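## Task

Scene 1: Get B4 pushed most of the way down and keep it there while you sound C#3, then E3, then G#3, then D#3, then F3; only after F3 may B4 come back up. The keyboard spans C3 at the player's left end to C5 at the player's right end. A key counts as sounded once it travels most of its depth, and there is no signal confirming it. The attempt fails on a wrong key, any key sounding a second time, two keys sounding in the same instant, or any key sounded after F3. A result that holds only because the robot is still pressing at the end is not accepted.

## Robot and tools

Robot: two arms, left_arm and right_arm, facing each other across a table. Both carry an identical five-finger right hand, so hand axes and numbers mean the same on both; the names do not indicate image sides. left_arm's base is on the +y side.

World frame (used in every state line): origin on the table top halfway between the arm bases, z = 0 at the table surface, +z up. Positions are in metres, orientations as quaternions wxyz, velocities in m/s and rad/s. Reported positions can be slightly off, more so at long reach.

Hand point: a point 0.05 m in front of the palm, where index pad and thumb tip would meet in a pinch. Its own axes: +z along the straightened fingers (fingertips sit 0.06 to 0.07 m past the point), +y out of the palm, +x across the palm toward the little finger. A wrist bracket on the little-finger side sticks out 0.03 m beyond the point along +y and 0.11 m across; it can strike keys or the other arm. To press a key, a straight finger or fingertip is pushed down onto it.

The command row: always 28 numbers, each in [-1, 1]. First 14 are left_arm: dx, dy, dz, rx, ry, rz, then left_gripper little, ring, middle, index, thumb_bend, thumb_turn, force_limit, speed. The next 14 are the same for right_arm/right_gripper. dx..rz are an offset, not a pose: they describe the target relative to the hand point's pose in the most recent result that showed it (or, before any such result in this scene and for later calls in the same reply, relative to where the robot is when the action begins), expressed in the hand point's own axes. 1.0 equals 0.6 m for dx, dy, dz and 180 degrees for rx, ry, rz, which form a single rotation vector. Sending zeros therefore pulls the arm back to that reference pose; it is not a pause. Each commanded step is clipped to 100 mm and 16 degrees from the measured pose, and motion trails commands by about 0.17 s.

Hand numbers are absolute targets, not offsets: fingers +1 straight, -1 curled; thumb_bend +1 straight, -1 bent; thumb_turn +1 beside the palm, -1 across in front of it. force_limit maps -1..+1 to about 0..10 N at the fingertip (0..15 N for the thumb motors); speed maps -1..+1 to nearly still..full (0.6 s for full travel). There is no 'no change' value: to keep a hand as is, repeat its last eight numbers, or before any command send its six hand_measured values plus hand_force_limit and hand_speed.

Tools:
- execute_actions {"actions": [...], "pictures": bool}. Empty list returns the state only. One action {"rows": [[28 numbers], ...], "steps": n} runs up to 15 steps of 1/30 s, one row per step, last row repeated; every row is measured from the same reference pose, not from the previous row. A wait {"steps": n} (n up to 300) counts from the last result, including your reply time.
- move {"target": [28 numbers], "speed": m/s 0.002 to 0.5 (default 0.25, turn rate twice that in rad/s), "stop_force": N 9 to 40}. Drives each hand point in a straight line to its offset target; both paths finish together, lasting 0.5 to 10 s. With stop_force an arm halts when its wrist sensor feels that much extra push opposing the motion, backs off two steps and holds; use it with slow speed for pressing keys, but not for arms that rotate during the move, and omit it when lifting away from something you press on. Unavailable in the first 0.2 s.
- wait {"seconds": 0 to 10}: lets time pass without new commands.
- zoom_image {"camera": one of cam_high, cam_left_wrist, cam_right_wrist, "region": [x0, y0, x1, y1]} in pixels, at most 504x504.
- show_instructions: shows the reference image pages.
- finished_scene {"scene": 1 or 2}: ends and grades that scene; irreversible.

Results: the state line gives each arm's pose and velocities; a move adds a 'move:' line with the ending per arm (done, off_target, moving, held, contact, fault) and limits (paced = target clipped, held = some steps blocked, after which motion can spike). HELD marks steps not sent; 'pose unreachable' means the clearance check altered a command. 'Hand target' shows the pose the controller now drives toward. Hand fields hand_measured, hand_stopped_by, hand_load_n, hand_force_limit, hand_speed follow motor order. Wrist force/torque lines are in each end effector's axes, noisy (offset up to ~4 N, noise up to 2.4 N, saturating near 50 N); force points from the surface into the arm. Camera images come from cam_high, cam_left_wrist, cam_right_wrist (each 504x504); calibration is given in the results.

Cautions: the arm is stiff, so aiming even slightly below a key's contact at speed can trigger a torque fault (joint load limits 135 N m for big joints, 25.2 N m for wrist joints) or a force fault at 150 N, each stopping the arm for 10 s. Press slowly. Keep the held key arm steady while the other arm plays; avoid brushing neighbouring keys, since any extra sounding ends the run. Lift each melody key fully before pressing the next, and never let two go down at once. Do not let the arms collide or press on each other, and do not knock anything off the table. Holding load heats motors; at 85 °C the arm brakes until cooled. Release the held key only after the last note, and do not finish while the result depends on the robot still pressing.

Each tool is called after ">>>" in YAML: its name, and indented under it one key for each argument.

Reference images:

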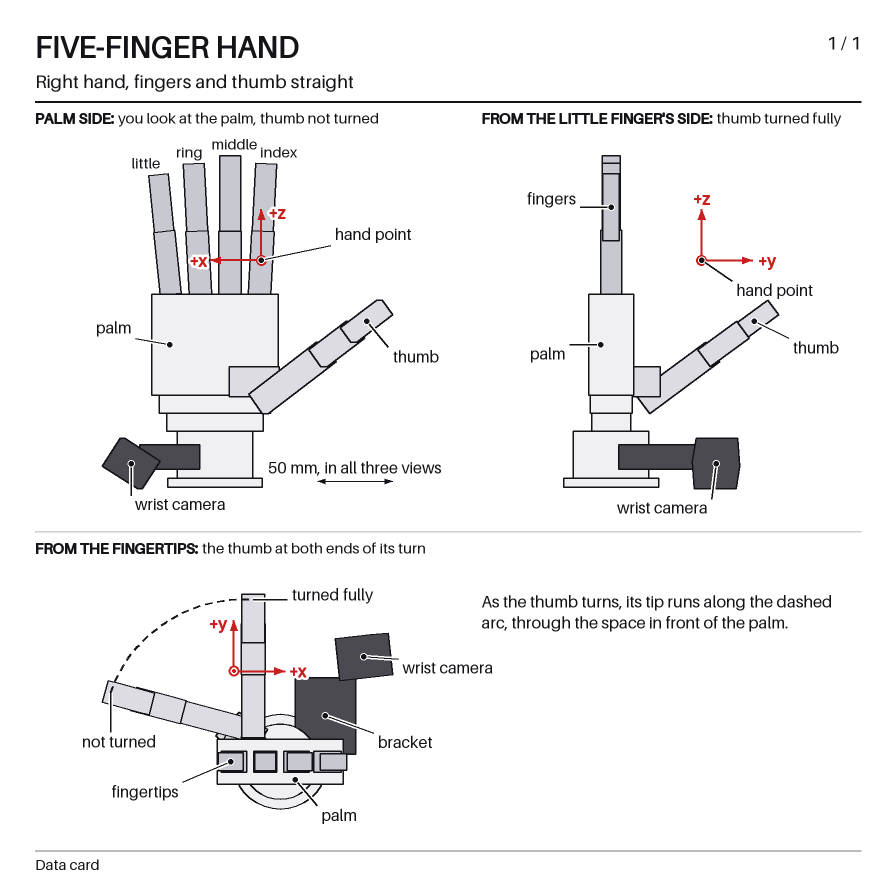

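## Session

>>> execute_actions:
  actions: []

Scene clock: 0.00 s of 6000.00 s.
left_arm: end_effector_position=(+0.3419, +0.4901, +0.4726) hand_measured=(+1.000, +1.000, +1.000, +1.000, +1.000, +1.000) hand_load_n=(+0.0, +0.0, +0.0, +0.0, +0.0, +0.0) hand_stopped_by=(target, target, target, target, target, target) hand_force_limit=0.00 hand_speed=-0.80 end_effector_quat_wxyz=(-0.004, +0.310, +0.951, +0.013) end_effector_velocity=(-0.000, -0.000, -0.000) end_effector_angular_velocity=(-0.001, +0.001, +0.000) | right_arm: end_effector_position=(+0.0805, -0.2563, +0.4757) hand_measured=(+1.000, +1.000, +1.000, +1.000, +1.000, +1.000) hand_load_n=(+0.0, +0.0, +0.0, +0.0, +0.0, +0.0) hand_stopped_by=(target, target, target, target, target, target) hand_force_limit=0.00 hand_speed=-0.80 end_effector_quat_wxyz=(-0.012, -0.353, +0.935, -0.002) end_effector_velocity=(+0.000, -0.000, -0.001) end_effector_angular_velocity=(-0.002, +0.001, -0.001)
Joint positions: left_arm=[ 0.568 -1.692  1.34   1.946  1.555 -1.897] | right_arm=[-1.215 -1.709  1.343  1.961  1.573 -1.885]
Joint velocities: left_arm=[-0.     0.    -0.    -0.     0.001 -0.   ] | right_arm=[-0.001  0.     0.002 -0.001  0.002  0.001]
Motor temperatures (°C, as the motors report them): left_arm=[26 25 28 33 35 33] | right_arm=[25 24 25 38 32 33]
Wrist force (N, on the end effector, along its own x y z axes, offset not removed): no reading
Wrist torque (N m, same axes, about the end effector's origin, offset not removed): no reading
Hand target (left_arm): +0.342, +0.490, +0.473; -0.004, +0.310, +0.951, +0.013
Hand target (right_arm): +0.080, -0.256, +0.476; -0.012, -0.353, +0.935, -0.002

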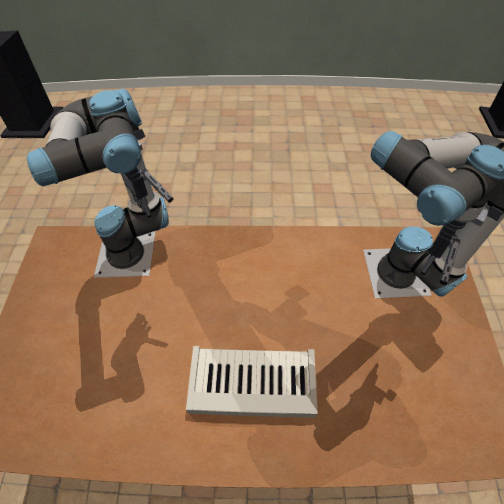

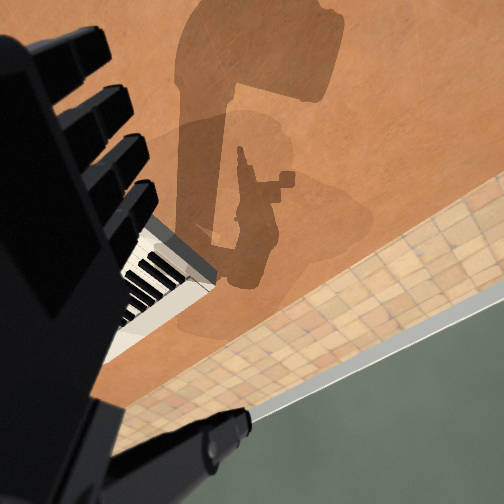

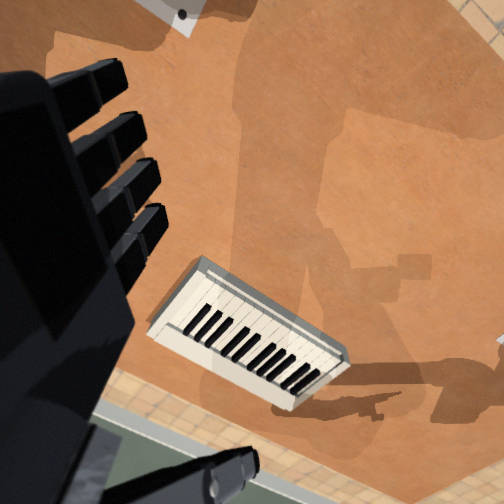

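>>> zoom_image:
  camera: "cam_high"
  region: [172, 320, 332, 440]

Region (172, 320, 332, 440) of cam_high's 504x504 image, scaled by 3.150, with more detail than that image has; it fills the top 378 rows of this view, and the rest is white.

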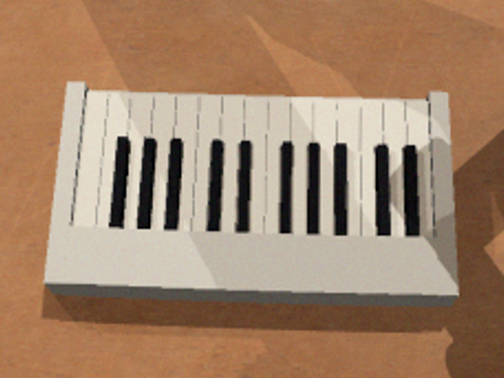

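>>> move:
  target: [0,0,0,0,0,0.3,-1,-1,-1,1,1,1,0,0.5, 0,0,0,0,0,-0.77,-1,-1,-1,1,1,1,0,0.5]
  speed: 0.5

Scene clock: 31.07 s of 6000.00 s.
left_arm: end_effector_position=(+0.3421, +0.4902, +0.4727) hand_measured=(-1.000, -1.000, -1.000, +1.000, +1.000, +1.000) hand_load_n=(+0.0, +0.0, +0.0, +0.0, +0.0, +0.0) hand_stopped_by=(target, target, target, target, target, target) hand_force_limit=0.00 hand_speed=0.50 end_effector_quat_wxyz=(-0.010, +0.707, +0.707, +0.010) end_effector_velocity=(-0.000, +0.000, +0.000) end_effector_angular_velocity=(-0.001, +0.000, -0.006) | right_arm: end_effector_position=(+0.0804, -0.2563, +0.4756) hand_measured=(-1.000, -1.000, -1.000, +1.000, +1.000, +1.000) hand_load_n=(+0.0, +0.0, +0.0, +0.0, +0.0, +0.0) hand_stopped_by=(target, target, target, target, target, target) hand_force_limit=0.00 hand_speed=0.50 end_effector_quat_wxyz=(+0.006, +1.000, -0.001, -0.010) end_effector_velocity=(-0.000, -0.000, +0.000) end_effector_angular_velocity=(+0.002, +0.002, +0.015)
Joint positions: left_arm=[ 0.764 -1.736  1.371  1.955  1.55  -0.76 ] | right_arm=[-0.859 -1.4    1.033  1.961  1.565 -3.946]
Joint velocities: left_arm=[ 0.004  0.    -0.001  0.     0.001  0.011] | right_arm=[ 0.001 -0.001  0.001  0.001 -0.003 -0.014]
Motor temperatures (°C, as the motors report them): left_arm=[26 25 28 33 35 33] | right_arm=[25 24 25 38 32 33]
Wrist force (N, on the end effector, along its own x y z axes, offset not removed): left_arm=[2.1 -0.7 2.1] | right_arm=[-0.2 -1.4 -0.4]
Wrist torque (N m, same axes, about the end effector's origin, offset not removed): left_arm=[-0.24 -0.20 0.25] | right_arm=[-0.12 0.13 -0.03]
Hand target (left_arm): +0.342, +0.490, +0.473; -0.010, +0.708, +0.706, +0.010
Hand target (right_arm): +0.080, -0.256, +0.476; +0.006, +1.000, -0.000, -0.010
Off the commanded pose (left_arm): 0.000 m, 0 deg.
Off the commanded pose (right_arm): 0.000 m, 0 deg.
After step 90, 24.93 s passed at rest.
move: done
camera_calibration (this result's frames):
cam_left_wrist: T_world_to_cam=[[0.994128, -0.107988, 0.00696699, -0.293067], [-0.0938087, -0.827918, 0.552948, 0.171359], [-0.0539437, -0.550354, -0.833187, 0.812544], [0, 0, 0, 1]] pos_world=[0.351253, 0.557411, 0.58429]
cam_right_wrist: T_world_to_cam=[[-0.0957062, -0.994537, -0.0416786, -0.223692], [-0.835527, 0.0575047, 0.546432, -0.176665], [-0.54105, 0.0871205, -0.836465, 0.596758], [0, 0, 0, 1]] pos_world=[0.15386, -0.2643, 0.58638]

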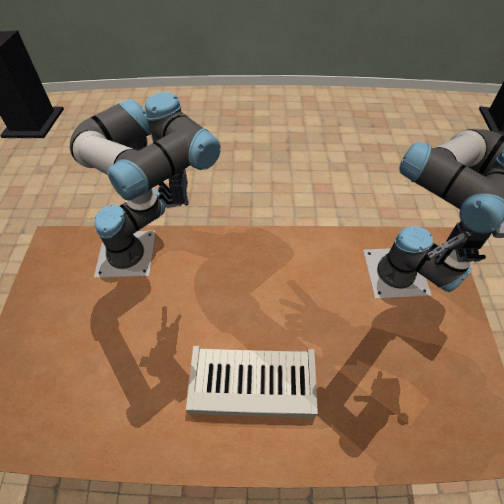

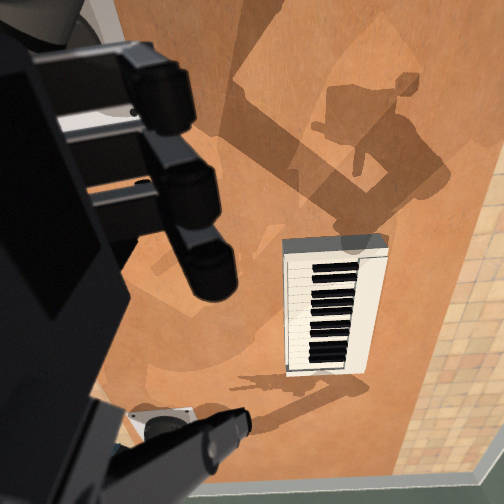

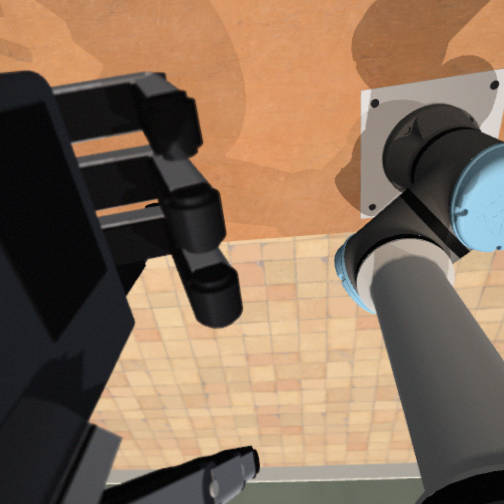

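>>> move:
  target: [-0.528,0.243,0.555,0,0,0,-1,-1,-1,1,1,1,0,0.5, 0.491,-0.119,0.56,0,0,0,-1,-1,-1,1,1,1,0,0.5]
  speed: 0.3

>>> zoom_image:
  camera: "cam_high"
  region: [172, 290, 332, 410]

Scene clock: 40.67 s of 6000.00 s.
left_arm: end_effector_position=(+0.4868, +0.1830, +0.1309) hand_measured=(-1.000, -1.000, -1.000, +1.000, +1.000, +1.000) hand_load_n=(+0.0, +0.0, +0.0, +0.0, +0.0, +0.0) hand_stopped_by=(target, target, target, target, target, target) hand_force_limit=0.00 hand_speed=0.50 end_effector_quat_wxyz=(-0.010, +0.707, +0.707, +0.010) end_effector_velocity=(+0.001, -0.002, -0.001) end_effector_angular_velocity=(-0.000, +0.000, +0.000) | right_arm: end_effector_position=(+0.3678, -0.1890, +0.1327) hand_measured=(-1.000, -1.000, -1.000, +1.000, +1.000, +1.000) hand_load_n=(+0.0, +0.0, +0.0, +0.0, +0.0, +0.0) hand_stopped_by=(target, target, target, target, target, target) hand_force_limit=0.00 hand_speed=0.50 end_effector_quat_wxyz=(+0.006, +1.000, -0.001, -0.010) end_effector_velocity=(+0.001, +0.000, -0.002) end_effector_angular_velocity=(-0.001, +0.002, -0.000)
Joint positions: left_arm=[ 0.522 -1.001  1.368  1.227  1.556 -1.002] | right_arm=[-1.115 -0.803  1.032  1.365  1.571 -4.201]
Joint velocities: left_arm=[ 0.     0.006 -0.006  0.001  0.     0.   ] | right_arm=[-0.     0.006 -0.005  0.002  0.     0.   ]
Motor temperatures (°C, as the motors report them): left_arm=[26 25 28 33 35 33] | right_arm=[25 24 25 38 32 33]
Wrist force (N, on the end effector, along its own x y z axes, offset not removed): left_arm=[0.7 -1.3 1.9] | right_arm=[-0.1 -0.7 -0.7]
Wrist torque (N m, same axes, about the end effector's origin, offset not removed): left_arm=[-0.30 -0.07 0.17] | right_arm=[-0.03 0.07 -0.04]
Hand target (left_arm): +0.487, +0.183, +0.131; -0.010, +0.707, +0.707, +0.010
Hand target (right_arm): +0.368, -0.189, +0.133; +0.006, +1.000, -0.001, -0.010
Off the commanded pose (left_arm): 0.001 m, 0 deg.
Off the commanded pose (right_arm): 0.001 m, 0 deg.
After step 90, 4.23 s passed at rest.
move: done
camera_calibration (this result's frames):
cam_left_wrist: T_world_to_cam=[[0.994125, -0.108007, 0.00705118, -0.467762], [-0.0938704, -0.827905, 0.552958, 0.119621], [-0.0538858, -0.550371, -0.83318, 0.366529], [0, 0, 0, 1]] pos_world=[0.495994, 0.25024, 0.242538]
cam_right_wrist: T_world_to_cam=[[-0.095691, -0.994549, -0.0414104, -0.14368], [-0.835577, 0.0576472, 0.546341, 0.247014], [-0.540976, 0.0868814, -0.836539, 0.459483], [0, 0, 0, 1]] pos_world=[0.441219, -0.197057, 0.243471]

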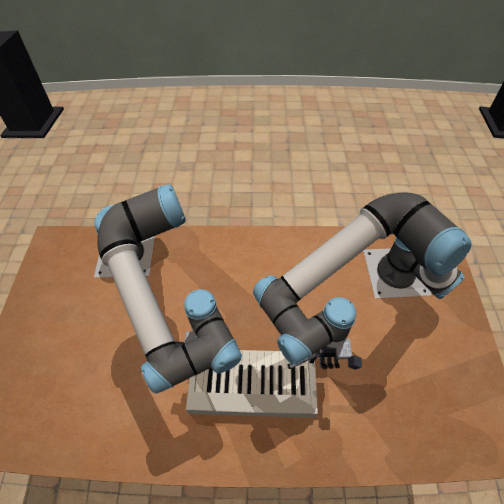

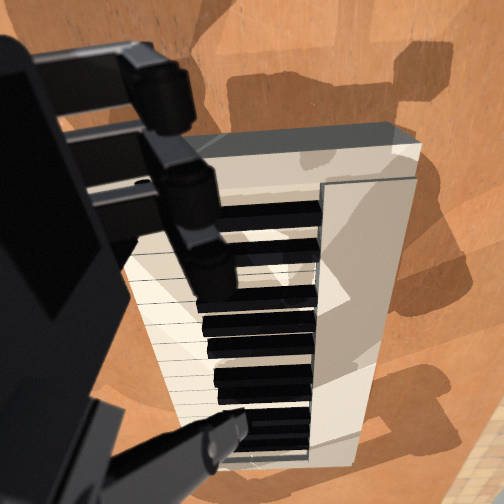

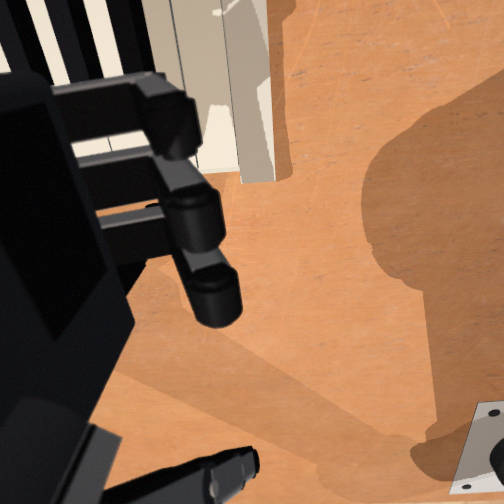

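Region (172, 290, 332, 410) of cam_high's 504x504 image, scaled by 3.150, with more detail than that image has; it fills the top 378 rows of this view, and the rest is white.

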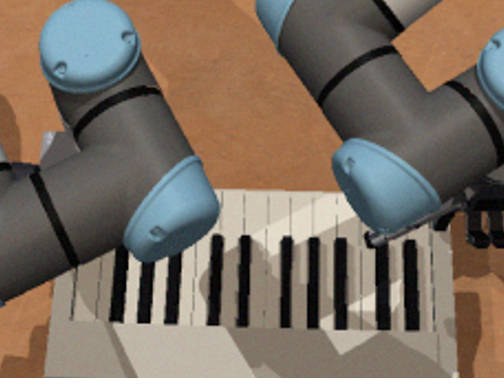

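>>> zoom_image:
  camera: "cam_left_wrist"
  region: [100, 110, 440, 370]

>>> zoom_image:
  camera: "cam_right_wrist"
  region: [0, 0, 320, 240]

Region (100, 110, 440, 370) of cam_left_wrist's 504x504 image, scaled by 1.482, with more detail than that image has; it fills the top 385 rows of this view, and the rest is white.

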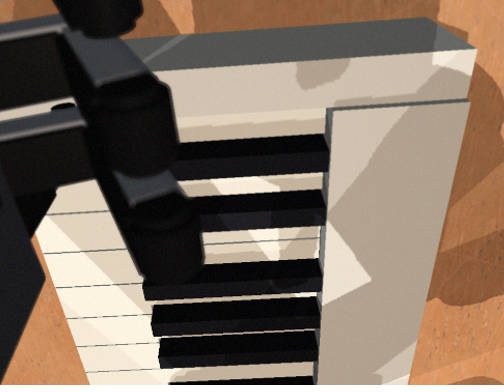

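Region (0, 0, 320, 240) of cam_right_wrist's 504x504 image, scaled by 1.575, with more detail than that image has; it fills the top 378 rows of this view, and the rest is white.

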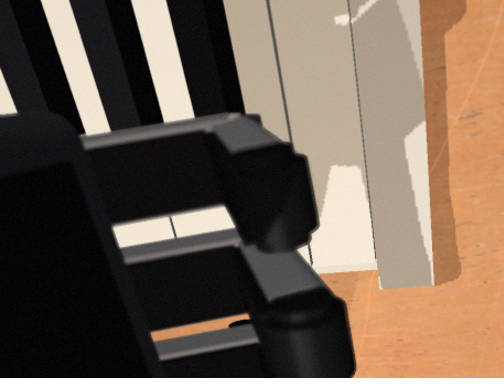

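>>> move:
  target: [0,0,-0.06,0,0,0,-1,-1,-1,1,1,1,0,0.5, 0.055,0.015,-0.02,0,0,0,-1,-1,-1,1,1,1,0,0.5]
  speed: 0.05

>>> move:
  target: [-0.042,0.067,0,0,0,0,-1,-1,-1,1,1,1,0,0.5, 0,0,0.09,0,0,0,-1,-1,-1,1,1,1,0,0.5]
  speed: 0.01
  stop_force: 9

Scene clock: 69.83 s of 6000.00 s.
left_arm: end_effector_position=(+0.4868, +0.1820, +0.1666) hand_measured=(-1.000, -1.000, -1.000, +1.000, +1.000, +1.000) hand_load_n=(+0.0, +0.0, +0.0, +0.0, +0.0, +0.0) hand_stopped_by=(target, target, target, target, target, target) hand_force_limit=0.00 hand_speed=0.50 end_effector_quat_wxyz=(-0.010, +0.707, +0.707, +0.010) end_effector_velocity=(+0.000, +0.000, +0.002) end_effector_angular_velocity=(+0.002, +0.001, +0.000) | right_arm: end_effector_position=(+0.4007, -0.1979, +0.1440) hand_measured=(-1.000, -1.000, -1.000, +1.000, +1.000, +1.000) hand_load_n=(+0.0, +0.0, +0.0, +0.0, +0.0, +0.0) hand_stopped_by=(target, target, target, target, target, target) hand_force_limit=0.00 hand_speed=0.50 end_effector_quat_wxyz=(+0.006, +1.000, -0.001, -0.010) end_effector_velocity=(+0.002, +0.000, +0.001) end_effector_angular_velocity=(+0.002, +0.000, -0.001)
Joint positions: left_arm=[ 0.521 -1.027  1.314  1.307  1.556 -1.003] | right_arm=[-1.154 -0.754  0.916  1.433  1.572 -4.241]
Joint velocities: left_arm=[ 0.001 -0.    -0.004  0.006 -0.     0.   ] | right_arm=[-0.002  0.005 -0.012  0.006 -0.002 -0.001]
Motor temperatures (°C, as the motors report them): left_arm=[26 25 28 33 35 33] | right_arm=[25 24 25 38 32 33]
Wrist force (N, on the end effector, along its own x y z axes, offset not removed): left_arm=[0.4 -0.4 2.7] | right_arm=[1.4 -3.0 -0.3]
Wrist torque (N m, same axes, about the end effector's origin, offset not removed): left_arm=[-0.28 0.01 0.14] | right_arm=[-0.34 -0.13 -0.03]
Hand target (left_arm): +0.487, +0.182, +0.167; -0.010, +0.707, +0.707, +0.010
Hand target (right_arm): +0.401, -0.198, +0.144; +0.006, +1.000, -0.001, -0.010
Off the commanded pose (left_arm): 0.000 m, 0 deg.
Off the commanded pose (right_arm): 0.000 m, 0 deg.
After step 90, 25.00 s passed at rest.
move: done
camera_calibration (this result's frames):
cam_left_wrist: T_world_to_cam=[[0.994125, -0.10801, 0.00707643, -0.468133], [-0.0938853, -0.827892, 0.552975, 0.0990513], [-0.0538683, -0.55039, -0.833168, 0.395665], [0, 0, 0, 1]] pos_world=[0.495996, 0.249211, 0.278195]
cam_right_wrist: T_world_to_cam=[[-0.0956864, -0.994549, -0.0414244, -0.148892], [-0.835628, 0.0576439, 0.546263, 0.268876], [-0.540897, 0.0868853, -0.836589, 0.487476], [0, 0, 0, 1]] pos_world=[0.474108, -0.205934, 0.254772]

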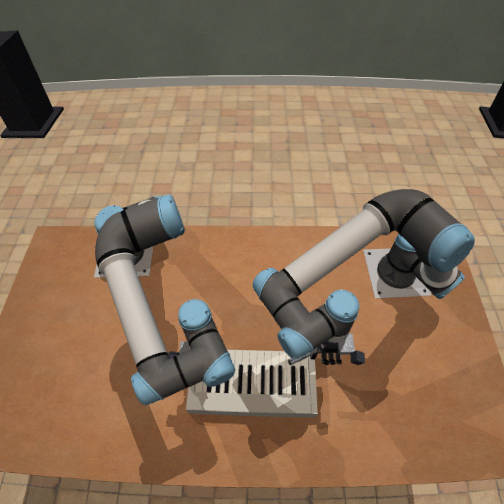

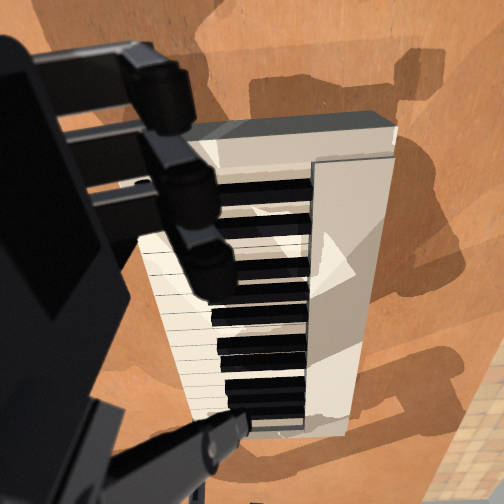

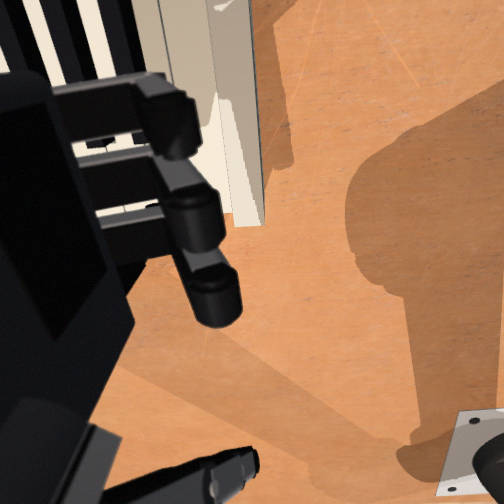

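Scene clock: 75.47 s of 6000.00 s.
left_arm: end_effector_position=(+0.5267, +0.1569, +0.1658) hand_measured=(-1.000, -1.000, -1.000, +1.000, +1.000, +1.000) hand_load_n=(+0.0, +0.0, +0.0, +0.0, +0.0, +0.0) hand_stopped_by=(target, target, target, target, target, target) hand_force_limit=0.00 hand_speed=0.50 end_effector_quat_wxyz=(-0.010, +0.707, +0.707, +0.010) end_effector_velocity=(+0.002, -0.001, +0.000) end_effector_angular_velocity=(-0.000, +0.000, +0.000) | right_arm: end_effector_position=(+0.3999, -0.1983, +0.1086) hand_measured=(-1.000, -1.000, -1.000, +1.000, +1.000, +1.000) hand_load_n=(+0.0, +0.0, +0.0, +0.0, +0.0, +0.0) hand_stopped_by=(target, target, target, target, target, target) hand_force_limit=0.00 hand_speed=0.50 end_effector_quat_wxyz=(+0.006, +1.000, -0.001, -0.010) end_effector_velocity=(-0.000, -0.000, -0.000) end_effector_angular_velocity=(+0.000, +0.001, -0.000)
Joint positions: left_arm=[ 0.558 -0.91   1.124  1.379  1.555 -0.966] | right_arm=[-1.154 -0.736  0.975  1.355  1.572 -4.241]
Joint velocities: left_arm=[ 0.002  0.006 -0.011  0.004  0.     0.002] | right_arm=[-0.     0.     0.001  0.    -0.001  0.   ]
Motor temperatures (°C, as the motors report them): left_arm=[26 25 28 33 35 33] | right_arm=[25 24 25 38 32 33]
Wrist force (N, on the end effector, along its own x y z axes, offset not removed): left_arm=[3.4 -0.8 1.0] | right_arm=[1.4 -2.8 -9.6]
Wrist torque (N m, same axes, about the end effector's origin, offset not removed): left_arm=[-0.18 -0.41 0.28] | right_arm=[0.42 -0.16 -0.06]
Hand target (left_arm): +0.527, +0.157, +0.166; -0.010, +0.707, +0.707, +0.010
Hand target (right_arm): +0.400, -0.198, +0.109; +0.006, +1.000, -0.001, -0.010
Off the commanded pose (left_arm): 0.000 m, 0 deg.
Off the commanded pose (right_arm): 0.019 m, 0 deg.
move: contact (right_arm)
camera_calibration (this result's frames):
cam_left_wrist: T_world_to_cam=[[0.994125, -0.108008, 0.00710964, -0.510506], [-0.0939007, -0.827874, 0.552998, 0.0824117], [-0.0538426, -0.550416, -0.833152, 0.38337], [0, 0, 0, 1]] pos_world=[0.535887, 0.224101, 0.277462]
cam_right_wrist: T_world_to_cam=[[-0.095671, -0.994551, -0.0414079, -0.150815], [-0.835618, 0.0576383, 0.546278, 0.287598], [-0.540915, 0.0868642, -0.83658, 0.457524], [0, 0, 0, 1]] pos_world=[0.473375, -0.206312, 0.219402]

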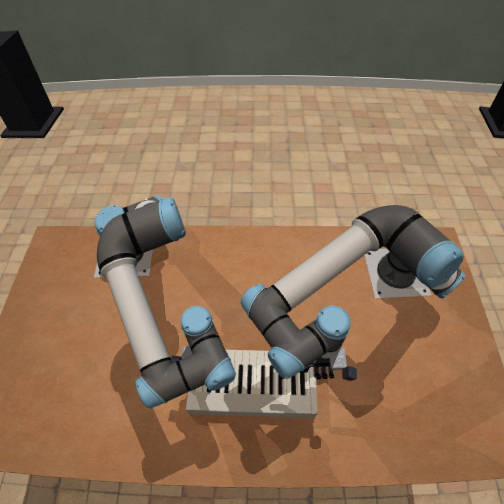

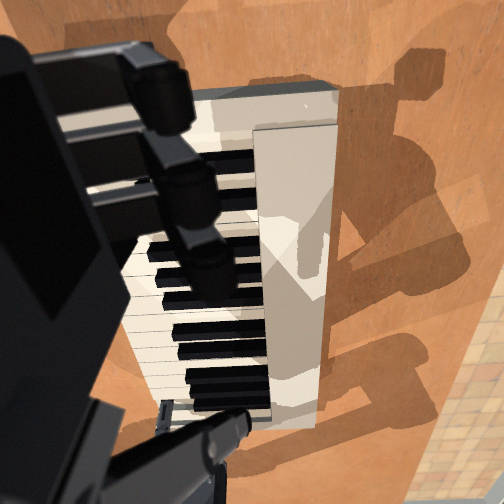

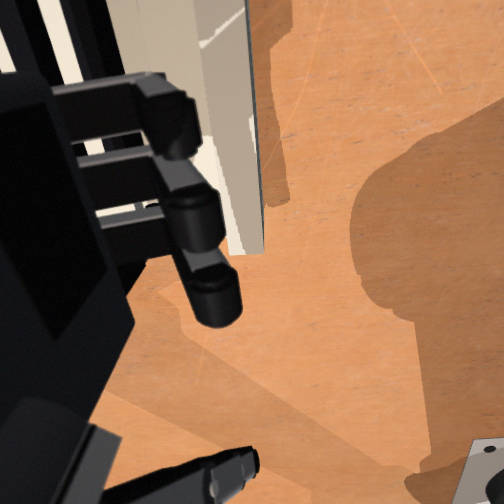

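>>> zoom_image:
  camera: "cam_right_wrist"
  region: [60, 100, 300, 280]

>>> zoom_image:
  camera: "cam_left_wrist"
  region: [80, 100, 340, 480]

Region (60, 100, 300, 280) of cam_right_wrist's 504x504 image, scaled by 2.100, with more detail than that image has; it fills the top 378 rows of this view, and the rest is white.

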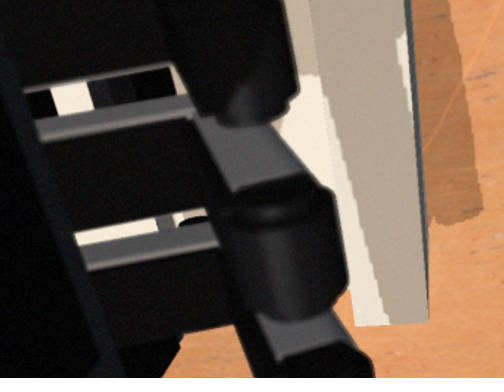

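Region (80, 100, 340, 480) of cam_left_wrist's 504x504 image, scaled by 1.326, with more detail than that image has; it fills the left 345 columns of this view, and the rest is white.

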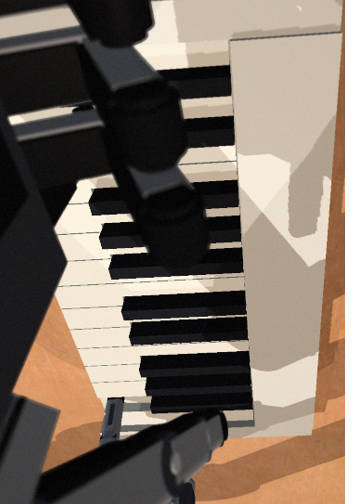

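>>> zoom_image:
  camera: "cam_left_wrist"
  region: [120, 110, 280, 270]

Region (120, 110, 280, 270) of cam_left_wrist's 504x504 image, scaled by 3.150, with more detail than that image has.

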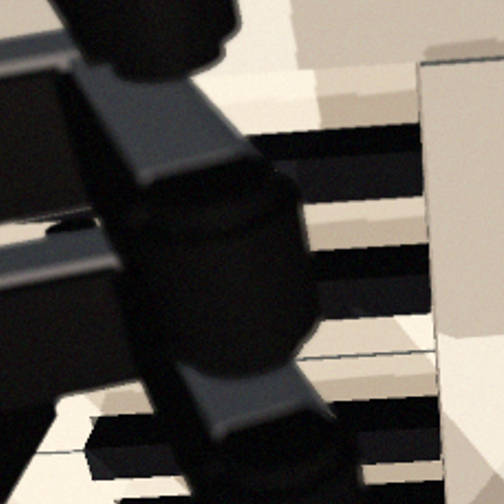

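>>> move:
  target: [-0.005,0.025,0.03,0,0,0,-1,-1,-1,1,1,1,0,0.5, 0,0,0,0,0,0,-1,-1,-1,1,1,1,0,0.5]
  speed: 0.04

>>> move:
  target: [0,0,0.06,0,0,0,-1,-1,-1,1,1,1,0,0.5, 0,0,0,0,0,0,-1,-1,-1,1,1,1,0,0.5]
  speed: 0.01
  stop_force: 9

Scene clock: 89.50 s of 6000.00 s.
left_arm: end_effector_position=(+0.5415, +0.1544, +0.1480) hand_measured=(-1.000, -1.000, -1.000, +1.000, +1.000, +1.000) hand_load_n=(+0.0, +0.0, +0.0, +0.0, +0.0, +0.0) hand_stopped_by=(target, target, target, target, target, target) hand_force_limit=0.00 hand_speed=0.50 end_effector_quat_wxyz=(-0.010, +0.707, +0.707, +0.010) end_effector_velocity=(+0.001, -0.000, -0.002) end_effector_angular_velocity=(+0.000, +0.002, +0.000) | right_arm: end_effector_position=(+0.3999, -0.1983, +0.1086) hand_measured=(-1.000, -1.000, -1.000, +1.000, +1.000, +1.000) hand_load_n=(+0.0, +0.0, +0.0, +0.0, +0.0, +0.0) hand_stopped_by=(target, target, target, target, target, target) hand_force_limit=0.00 hand_speed=0.50 end_effector_quat_wxyz=(+0.006, +1.000, -0.001, -0.010) end_effector_velocity=(-0.000, -0.000, -0.000) end_effector_angular_velocity=(-0.001, +0.001, +0.001)
Joint positions: left_arm=[ 0.577 -0.866  1.096  1.363  1.554 -0.946] | right_arm=[-1.154 -0.736  0.975  1.355  1.572 -4.241]
Joint velocities: left_arm=[ 0.002  0.006 -0.004 -0.001  0.001  0.002] | right_arm=[-0.     0.     0.001  0.001  0.    -0.001]
Motor temperatures (°C, as the motors report them): left_arm=[26 25 28 33 35 33] | right_arm=[25 24 25 38 32 33]
Wrist force (N, on the end effector, along its own x y z axes, offset not removed): left_arm=[2.0 -1.4 2.0] | right_arm=[2.2 -3.0 -9.8]
Wrist torque (N m, same axes, about the end effector's origin, offset not removed): left_arm=[-0.30 -0.19 0.23] | right_arm=[0.35 -0.25 0.04]
Hand target (left_arm): +0.542, +0.154, +0.148; -0.010, +0.707, +0.707, +0.010
Hand target (right_arm): +0.400, -0.198, +0.109; +0.006, +1.000, -0.001, -0.010
Off the commanded pose (left_arm): 0.000 m, 0 deg.
Off the commanded pose (right_arm): 0.000 m, 0 deg.
After step 90, 10.03 s passed at rest.
move: done
camera_calibration (this result's frames):
cam_left_wrist: T_world_to_cam=[[0.994125, -0.108004, 0.00712931, -0.525342], [-0.0939071, -0.827868, 0.553006, 0.0916183], [-0.0538246, -0.550426, -0.833147, 0.367945], [0, 0, 0, 1]] pos_world=[0.550664, 0.221636, 0.259632]
cam_right_wrist: T_world_to_cam=[[-0.0956709, -0.994551, -0.0414079, -0.150815], [-0.835619, 0.0576382, 0.546278, 0.287598], [-0.540915, 0.0868641, -0.83658, 0.457524], [0, 0, 0, 1]] pos_world=[0.473375, -0.206312, 0.219402]

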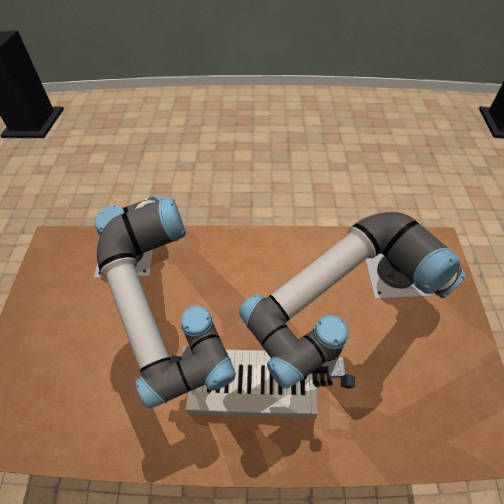

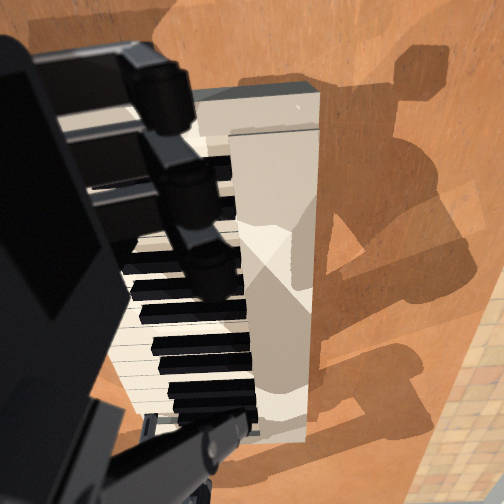

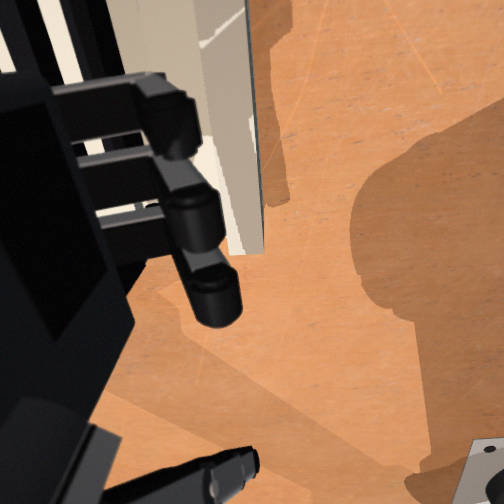

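Scene clock: 92.43 s of 6000.00 s.
left_arm: end_effector_position=(+0.5415, +0.1552, +0.1227) hand_measured=(-1.000, -1.000, -1.000, +1.000, +1.000, +1.000) hand_load_n=(+0.0, +0.0, +0.0, +0.0, +0.0, +0.0) hand_stopped_by=(target, target, target, target, target, target) hand_force_limit=0.00 hand_speed=0.50 end_effector_quat_wxyz=(-0.010, +0.707, +0.707, +0.010) end_effector_velocity=(+0.000, +0.000, +0.002) end_effector_angular_velocity=(+0.003, +0.001, -0.000) | right_arm: end_effector_position=(+0.3999, -0.1983, +0.1086) hand_measured=(-1.000, -1.000, -1.000, +1.000, +1.000, +1.000) hand_load_n=(+0.0, +0.0, +0.0, +0.0, +0.0, +0.0) hand_stopped_by=(target, target, target, target, target, target) hand_force_limit=0.00 hand_speed=0.50 end_effector_quat_wxyz=(+0.006, +1.000, -0.001, -0.010) end_effector_velocity=(-0.001, -0.000, -0.000) end_effector_angular_velocity=(-0.001, +0.002, +0.001)
Joint positions: left_arm=[ 0.578 -0.85   1.136  1.308  1.554 -0.946] | right_arm=[-1.154 -0.736  0.975  1.355  1.572 -4.241]
Joint velocities: left_arm=[-0.     0.    -0.006  0.009 -0.001  0.   ] | right_arm=[ 0.     0.     0.001  0.001 -0.001 -0.001]
Motor temperatures (°C, as the motors report them): left_arm=[26 25 28 33 35 33] | right_arm=[25 24 25 38 32 33]
Wrist force (N, on the end effector, along its own x y z axes, offset not removed): left_arm=[2.4 -4.9 -26.9] | right_arm=[-0.3 -4.3 -7.2]
Wrist torque (N m, same axes, about the end effector's origin, offset not removed): left_arm=[1.07 -0.28 0.14] | right_arm=[0.03 0.09 -0.17]
Hand target (left_arm): +0.541, +0.155, +0.123; -0.010, +0.707, +0.707, +0.010
Hand target (right_arm): +0.400, -0.198, +0.109; +0.006, +1.000, -0.001, -0.010
Off the commanded pose (left_arm): 0.011 m, 0 deg.
Off the commanded pose (right_arm): 0.000 m, 0 deg.
move: contact (left_arm)
camera_calibration (this result's frames):
cam_left_wrist: T_world_to_cam=[[0.994126, -0.108005, 0.00693881, -0.525024], [-0.0938137, -0.827989, 0.552842, 0.106255], [-0.0539642, -0.550245, -0.833257, 0.347336], [0, 0, 0, 1]] pos_world=[0.550652, 0.222393, 0.234321]
cam_right_wrist: T_world_to_cam=[[-0.0956709, -0.994551, -0.0414078, -0.150815], [-0.835619, 0.0576382, 0.546278, 0.287598], [-0.540915, 0.086864, -0.83658, 0.457524], [0, 0, 0, 1]] pos_world=[0.473375, -0.206312, 0.219402]

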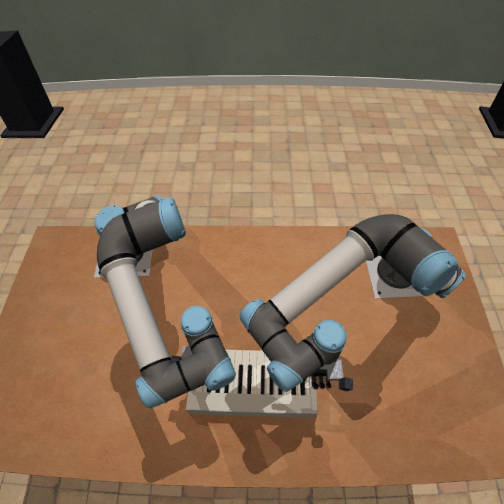

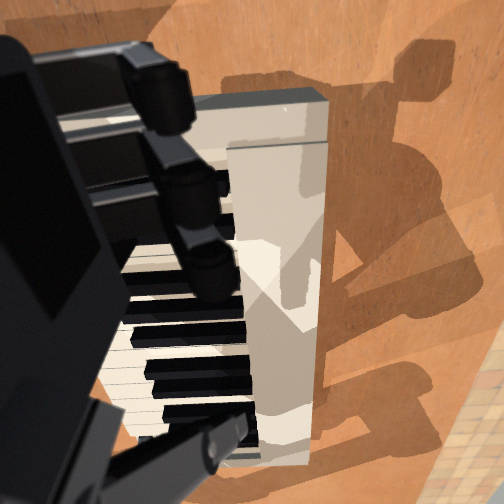

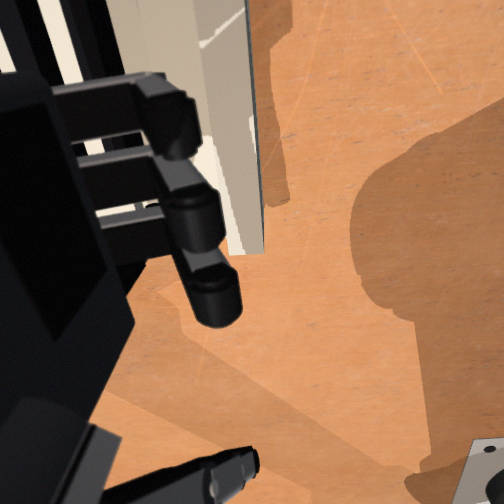

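>>> move:
  target: [0,0,-0.042,0,0,0,-1,-1,-1,1,1,1,0,0.5, 0,0,0,0,0,0,-1,-1,-1,1,1,1,0,0.5]
  speed: 0.05

>>> move:
  target: [-0.063,-0.122,0,0,0,0,-1,-1,-1,1,1,1,0,0.5, 0,0,0,0,0,0,-1,-1,-1,1,1,1,0,0.5]
  speed: 0.08

Scene clock: 100.40 s of 6000.00 s.
left_arm: end_effector_position=(+0.5415, +0.1545, +0.1476) hand_measured=(-1.000, -1.000, -1.000, +1.000, +1.000, +1.000) hand_load_n=(+0.0, +0.0, +0.0, +0.0, +0.0, +0.0) hand_stopped_by=(target, target, target, target, target, target) hand_force_limit=0.00 hand_speed=0.50 end_effector_quat_wxyz=(-0.010, +0.707, +0.707, +0.010) end_effector_velocity=(+0.001, +0.000, +0.003) end_effector_angular_velocity=(-0.000, -0.001, +0.001) | right_arm: end_effector_position=(+0.3999, -0.1983, +0.1086) hand_measured=(-1.000, -1.000, -1.000, +1.000, +1.000, +1.000) hand_load_n=(+0.0, +0.0, +0.0, +0.0, +0.0, +0.0) hand_stopped_by=(target, target, target, target, target, target) hand_force_limit=0.00 hand_speed=0.50 end_effector_quat_wxyz=(+0.006, +1.000, -0.001, -0.010) end_effector_velocity=(+0.000, -0.000, +0.000) end_effector_angular_velocity=(-0.001, -0.001, +0.000)
Joint positions: left_arm=[ 0.577 -0.866  1.097  1.362  1.554 -0.946] | right_arm=[-1.154 -0.736  0.975  1.355  1.572 -4.241]
Joint velocities: left_arm=[ 0.001 -0.002 -0.005  0.006 -0.    -0.   ] | right_arm=[ 0.    -0.    -0.001  0.     0.001  0.   ]
Motor temperatures (°C, as the motors report them): left_arm=[26 25 28 33 35 33] | right_arm=[25 24 25 38 32 33]
Wrist force (N, on the end effector, along its own x y z axes, offset not removed): left_arm=[0.5 -1.3 2.1] | right_arm=[0.5 -3.8 -10.0]
Wrist torque (N m, same axes, about the end effector's origin, offset not removed): left_arm=[-0.34 0.04 0.23] | right_arm=[0.34 0.09 -0.07]
Hand target (left_arm): +0.541, +0.154, +0.148; -0.010, +0.707, +0.707, +0.010
Hand target (right_arm): +0.400, -0.198, +0.109; +0.006, +1.000, -0.001, -0.010
Off the commanded pose (left_arm): 0.000 m, 0 deg.
Off the commanded pose (right_arm): 0.000 m, 0 deg.
After step 90, 4.03 s passed at rest.
move: done
camera_calibration (this result's frames):
cam_left_wrist: T_world_to_cam=[[0.994125, -0.108009, 0.00701111, -0.525299], [-0.0938579, -0.827992, 0.552829, 0.091941], [-0.0539054, -0.550239, -0.833265, 0.367641], [0, 0, 0, 1]] pos_world=[0.55066, 0.22168, 0.259198]
cam_right_wrist: T_world_to_cam=[[-0.0956709, -0.994551, -0.0414082, -0.150815], [-0.835619, 0.0576381, 0.546277, 0.287598], [-0.540914, 0.0868643, -0.83658, 0.457524], [0, 0, 0, 1]] pos_world=[0.473375, -0.206312, 0.219403]

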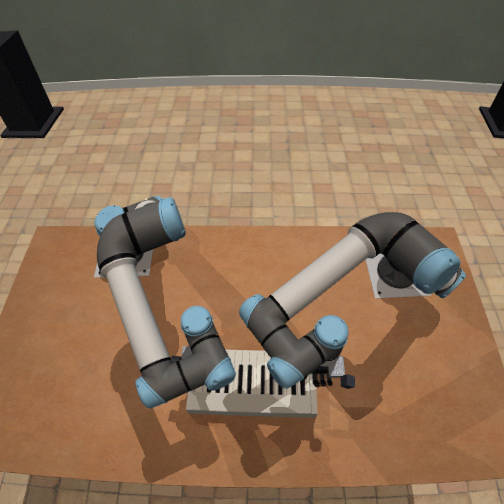

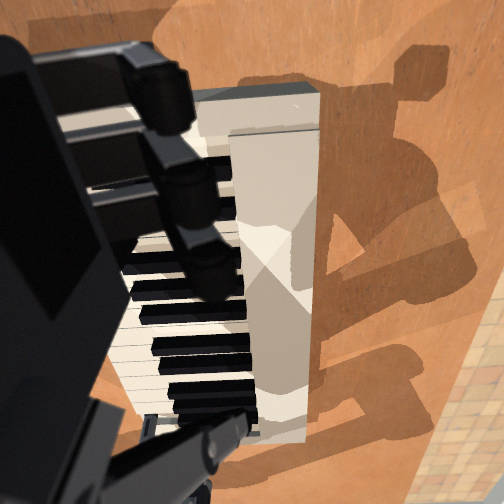

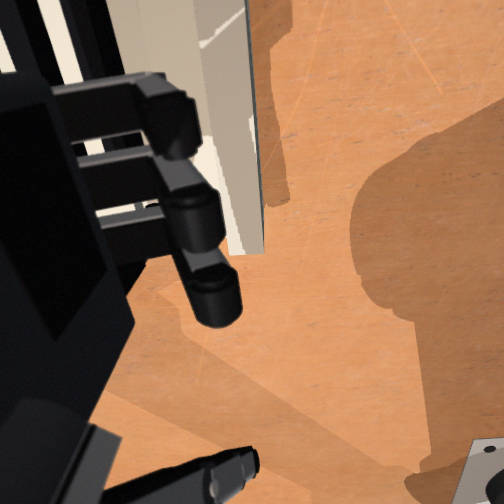

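Scene clock: 101.93 s of 6000.00 s.
left_arm: end_effector_position=(+0.4684, +0.1170, +0.1465) hand_measured=(-1.000, -1.000, -1.000, +1.000, +1.000, +1.000) hand_load_n=(+0.0, +0.0, +0.0, +0.0, +0.0, +0.0) hand_stopped_by=(target, target, target, target, target, target) hand_force_limit=0.00 hand_speed=0.50 end_effector_quat_wxyz=(-0.010, +0.707, +0.707, +0.010) end_effector_velocity=(-0.002, -0.001, +0.000) end_effector_angular_velocity=(-0.001, -0.000, +0.000) | right_arm: end_effector_position=(+0.3999, -0.1983, +0.1086) hand_measured=(-1.000, -1.000, -1.000, +1.000, +1.000, +1.000) hand_load_n=(+0.0, +0.0, +0.0, +0.0, +0.0, +0.0) hand_stopped_by=(target, target, target, target, target, target) hand_force_limit=0.00 hand_speed=0.50 end_effector_quat_wxyz=(+0.006, +1.000, -0.001, -0.010) end_effector_velocity=(+0.000, -0.001, -0.000) end_effector_angular_velocity=(-0.002, -0.001, -0.002)
Joint positions: left_arm=[ 0.427 -0.93   1.21   1.316  1.558 -1.097] | right_arm=[-1.154 -0.736  0.975  1.355  1.572 -4.241]
Joint velocities: left_arm=[-0.005 -0.002  0.003 -0.002  0.    -0.005] | right_arm=[-0.001  0.     0.    -0.     0.002  0.002]
Motor temperatures (°C, as the motors report them): left_arm=[26 25 28 33 35 33] | right_arm=[25 24 25 38 32 33]
Wrist force (N, on the end effector, along its own x y z axes, offset not removed): left_arm=[0.6 -4.1 2.1] | right_arm=[0.9 -4.5 -9.8]
Wrist torque (N m, same axes, about the end effector's origin, offset not removed): left_arm=[-0.84 0.00 -0.03] | right_arm=[0.18 0.02 -0.07]
Hand target (left_arm): +0.468, +0.117, +0.147; -0.010, +0.707, +0.707, +0.010
Hand target (right_arm): +0.400, -0.198, +0.109; +0.006, +1.000, -0.001, -0.010
Off the commanded pose (left_arm): 0.000 m, 0 deg.
Off the commanded pose (right_arm): 0.000 m, 0 deg.
move: done
camera_calibration (this result's frames):
cam_left_wrist: T_world_to_cam=[[0.994124, -0.108034, 0.00685515, -0.456674], [-0.0937917, -0.827987, 0.552848, 0.0545862], [-0.0540504, -0.550242, -0.833254, 0.342245], [0, 0, 0, 1]] pos_world=[0.477608, 0.184178, 0.258129]
cam_right_wrist: T_world_to_cam=[[-0.0956708, -0.994551, -0.0414085, -0.150815], [-0.835619, 0.0576379, 0.546277, 0.287598], [-0.540914, 0.0868645, -0.83658, 0.457524], [0, 0, 0, 1]] pos_world=[0.473375, -0.206312, 0.219403]

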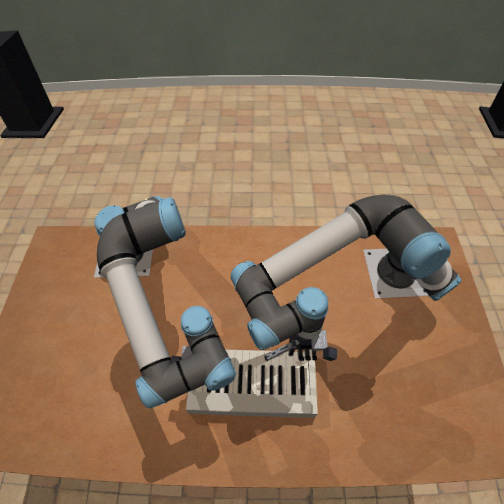

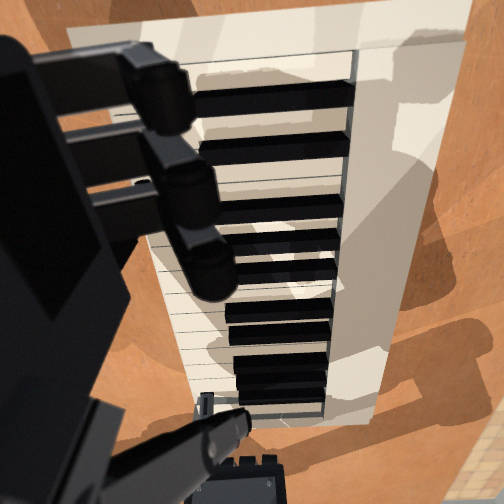

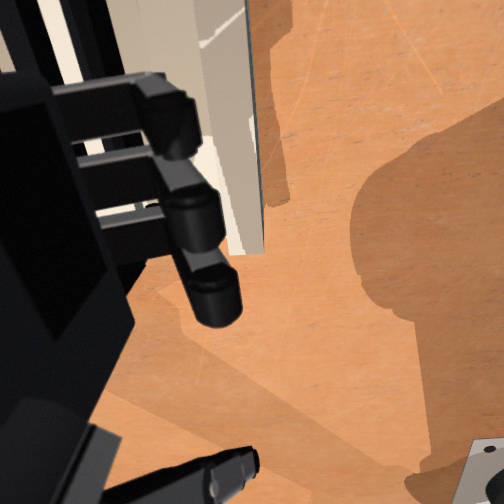

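>>> zoom_image:
  camera: "cam_left_wrist"
  region: [60, 60, 260, 260]

Region (60, 60, 260, 260) of cam_left_wrist's 504x504 image, scaled by 2.520, with more detail than that image has.

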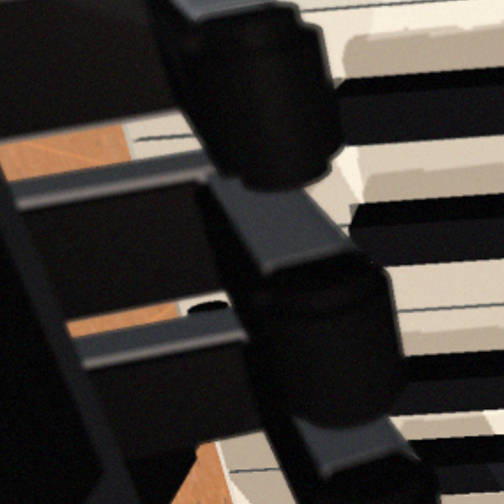

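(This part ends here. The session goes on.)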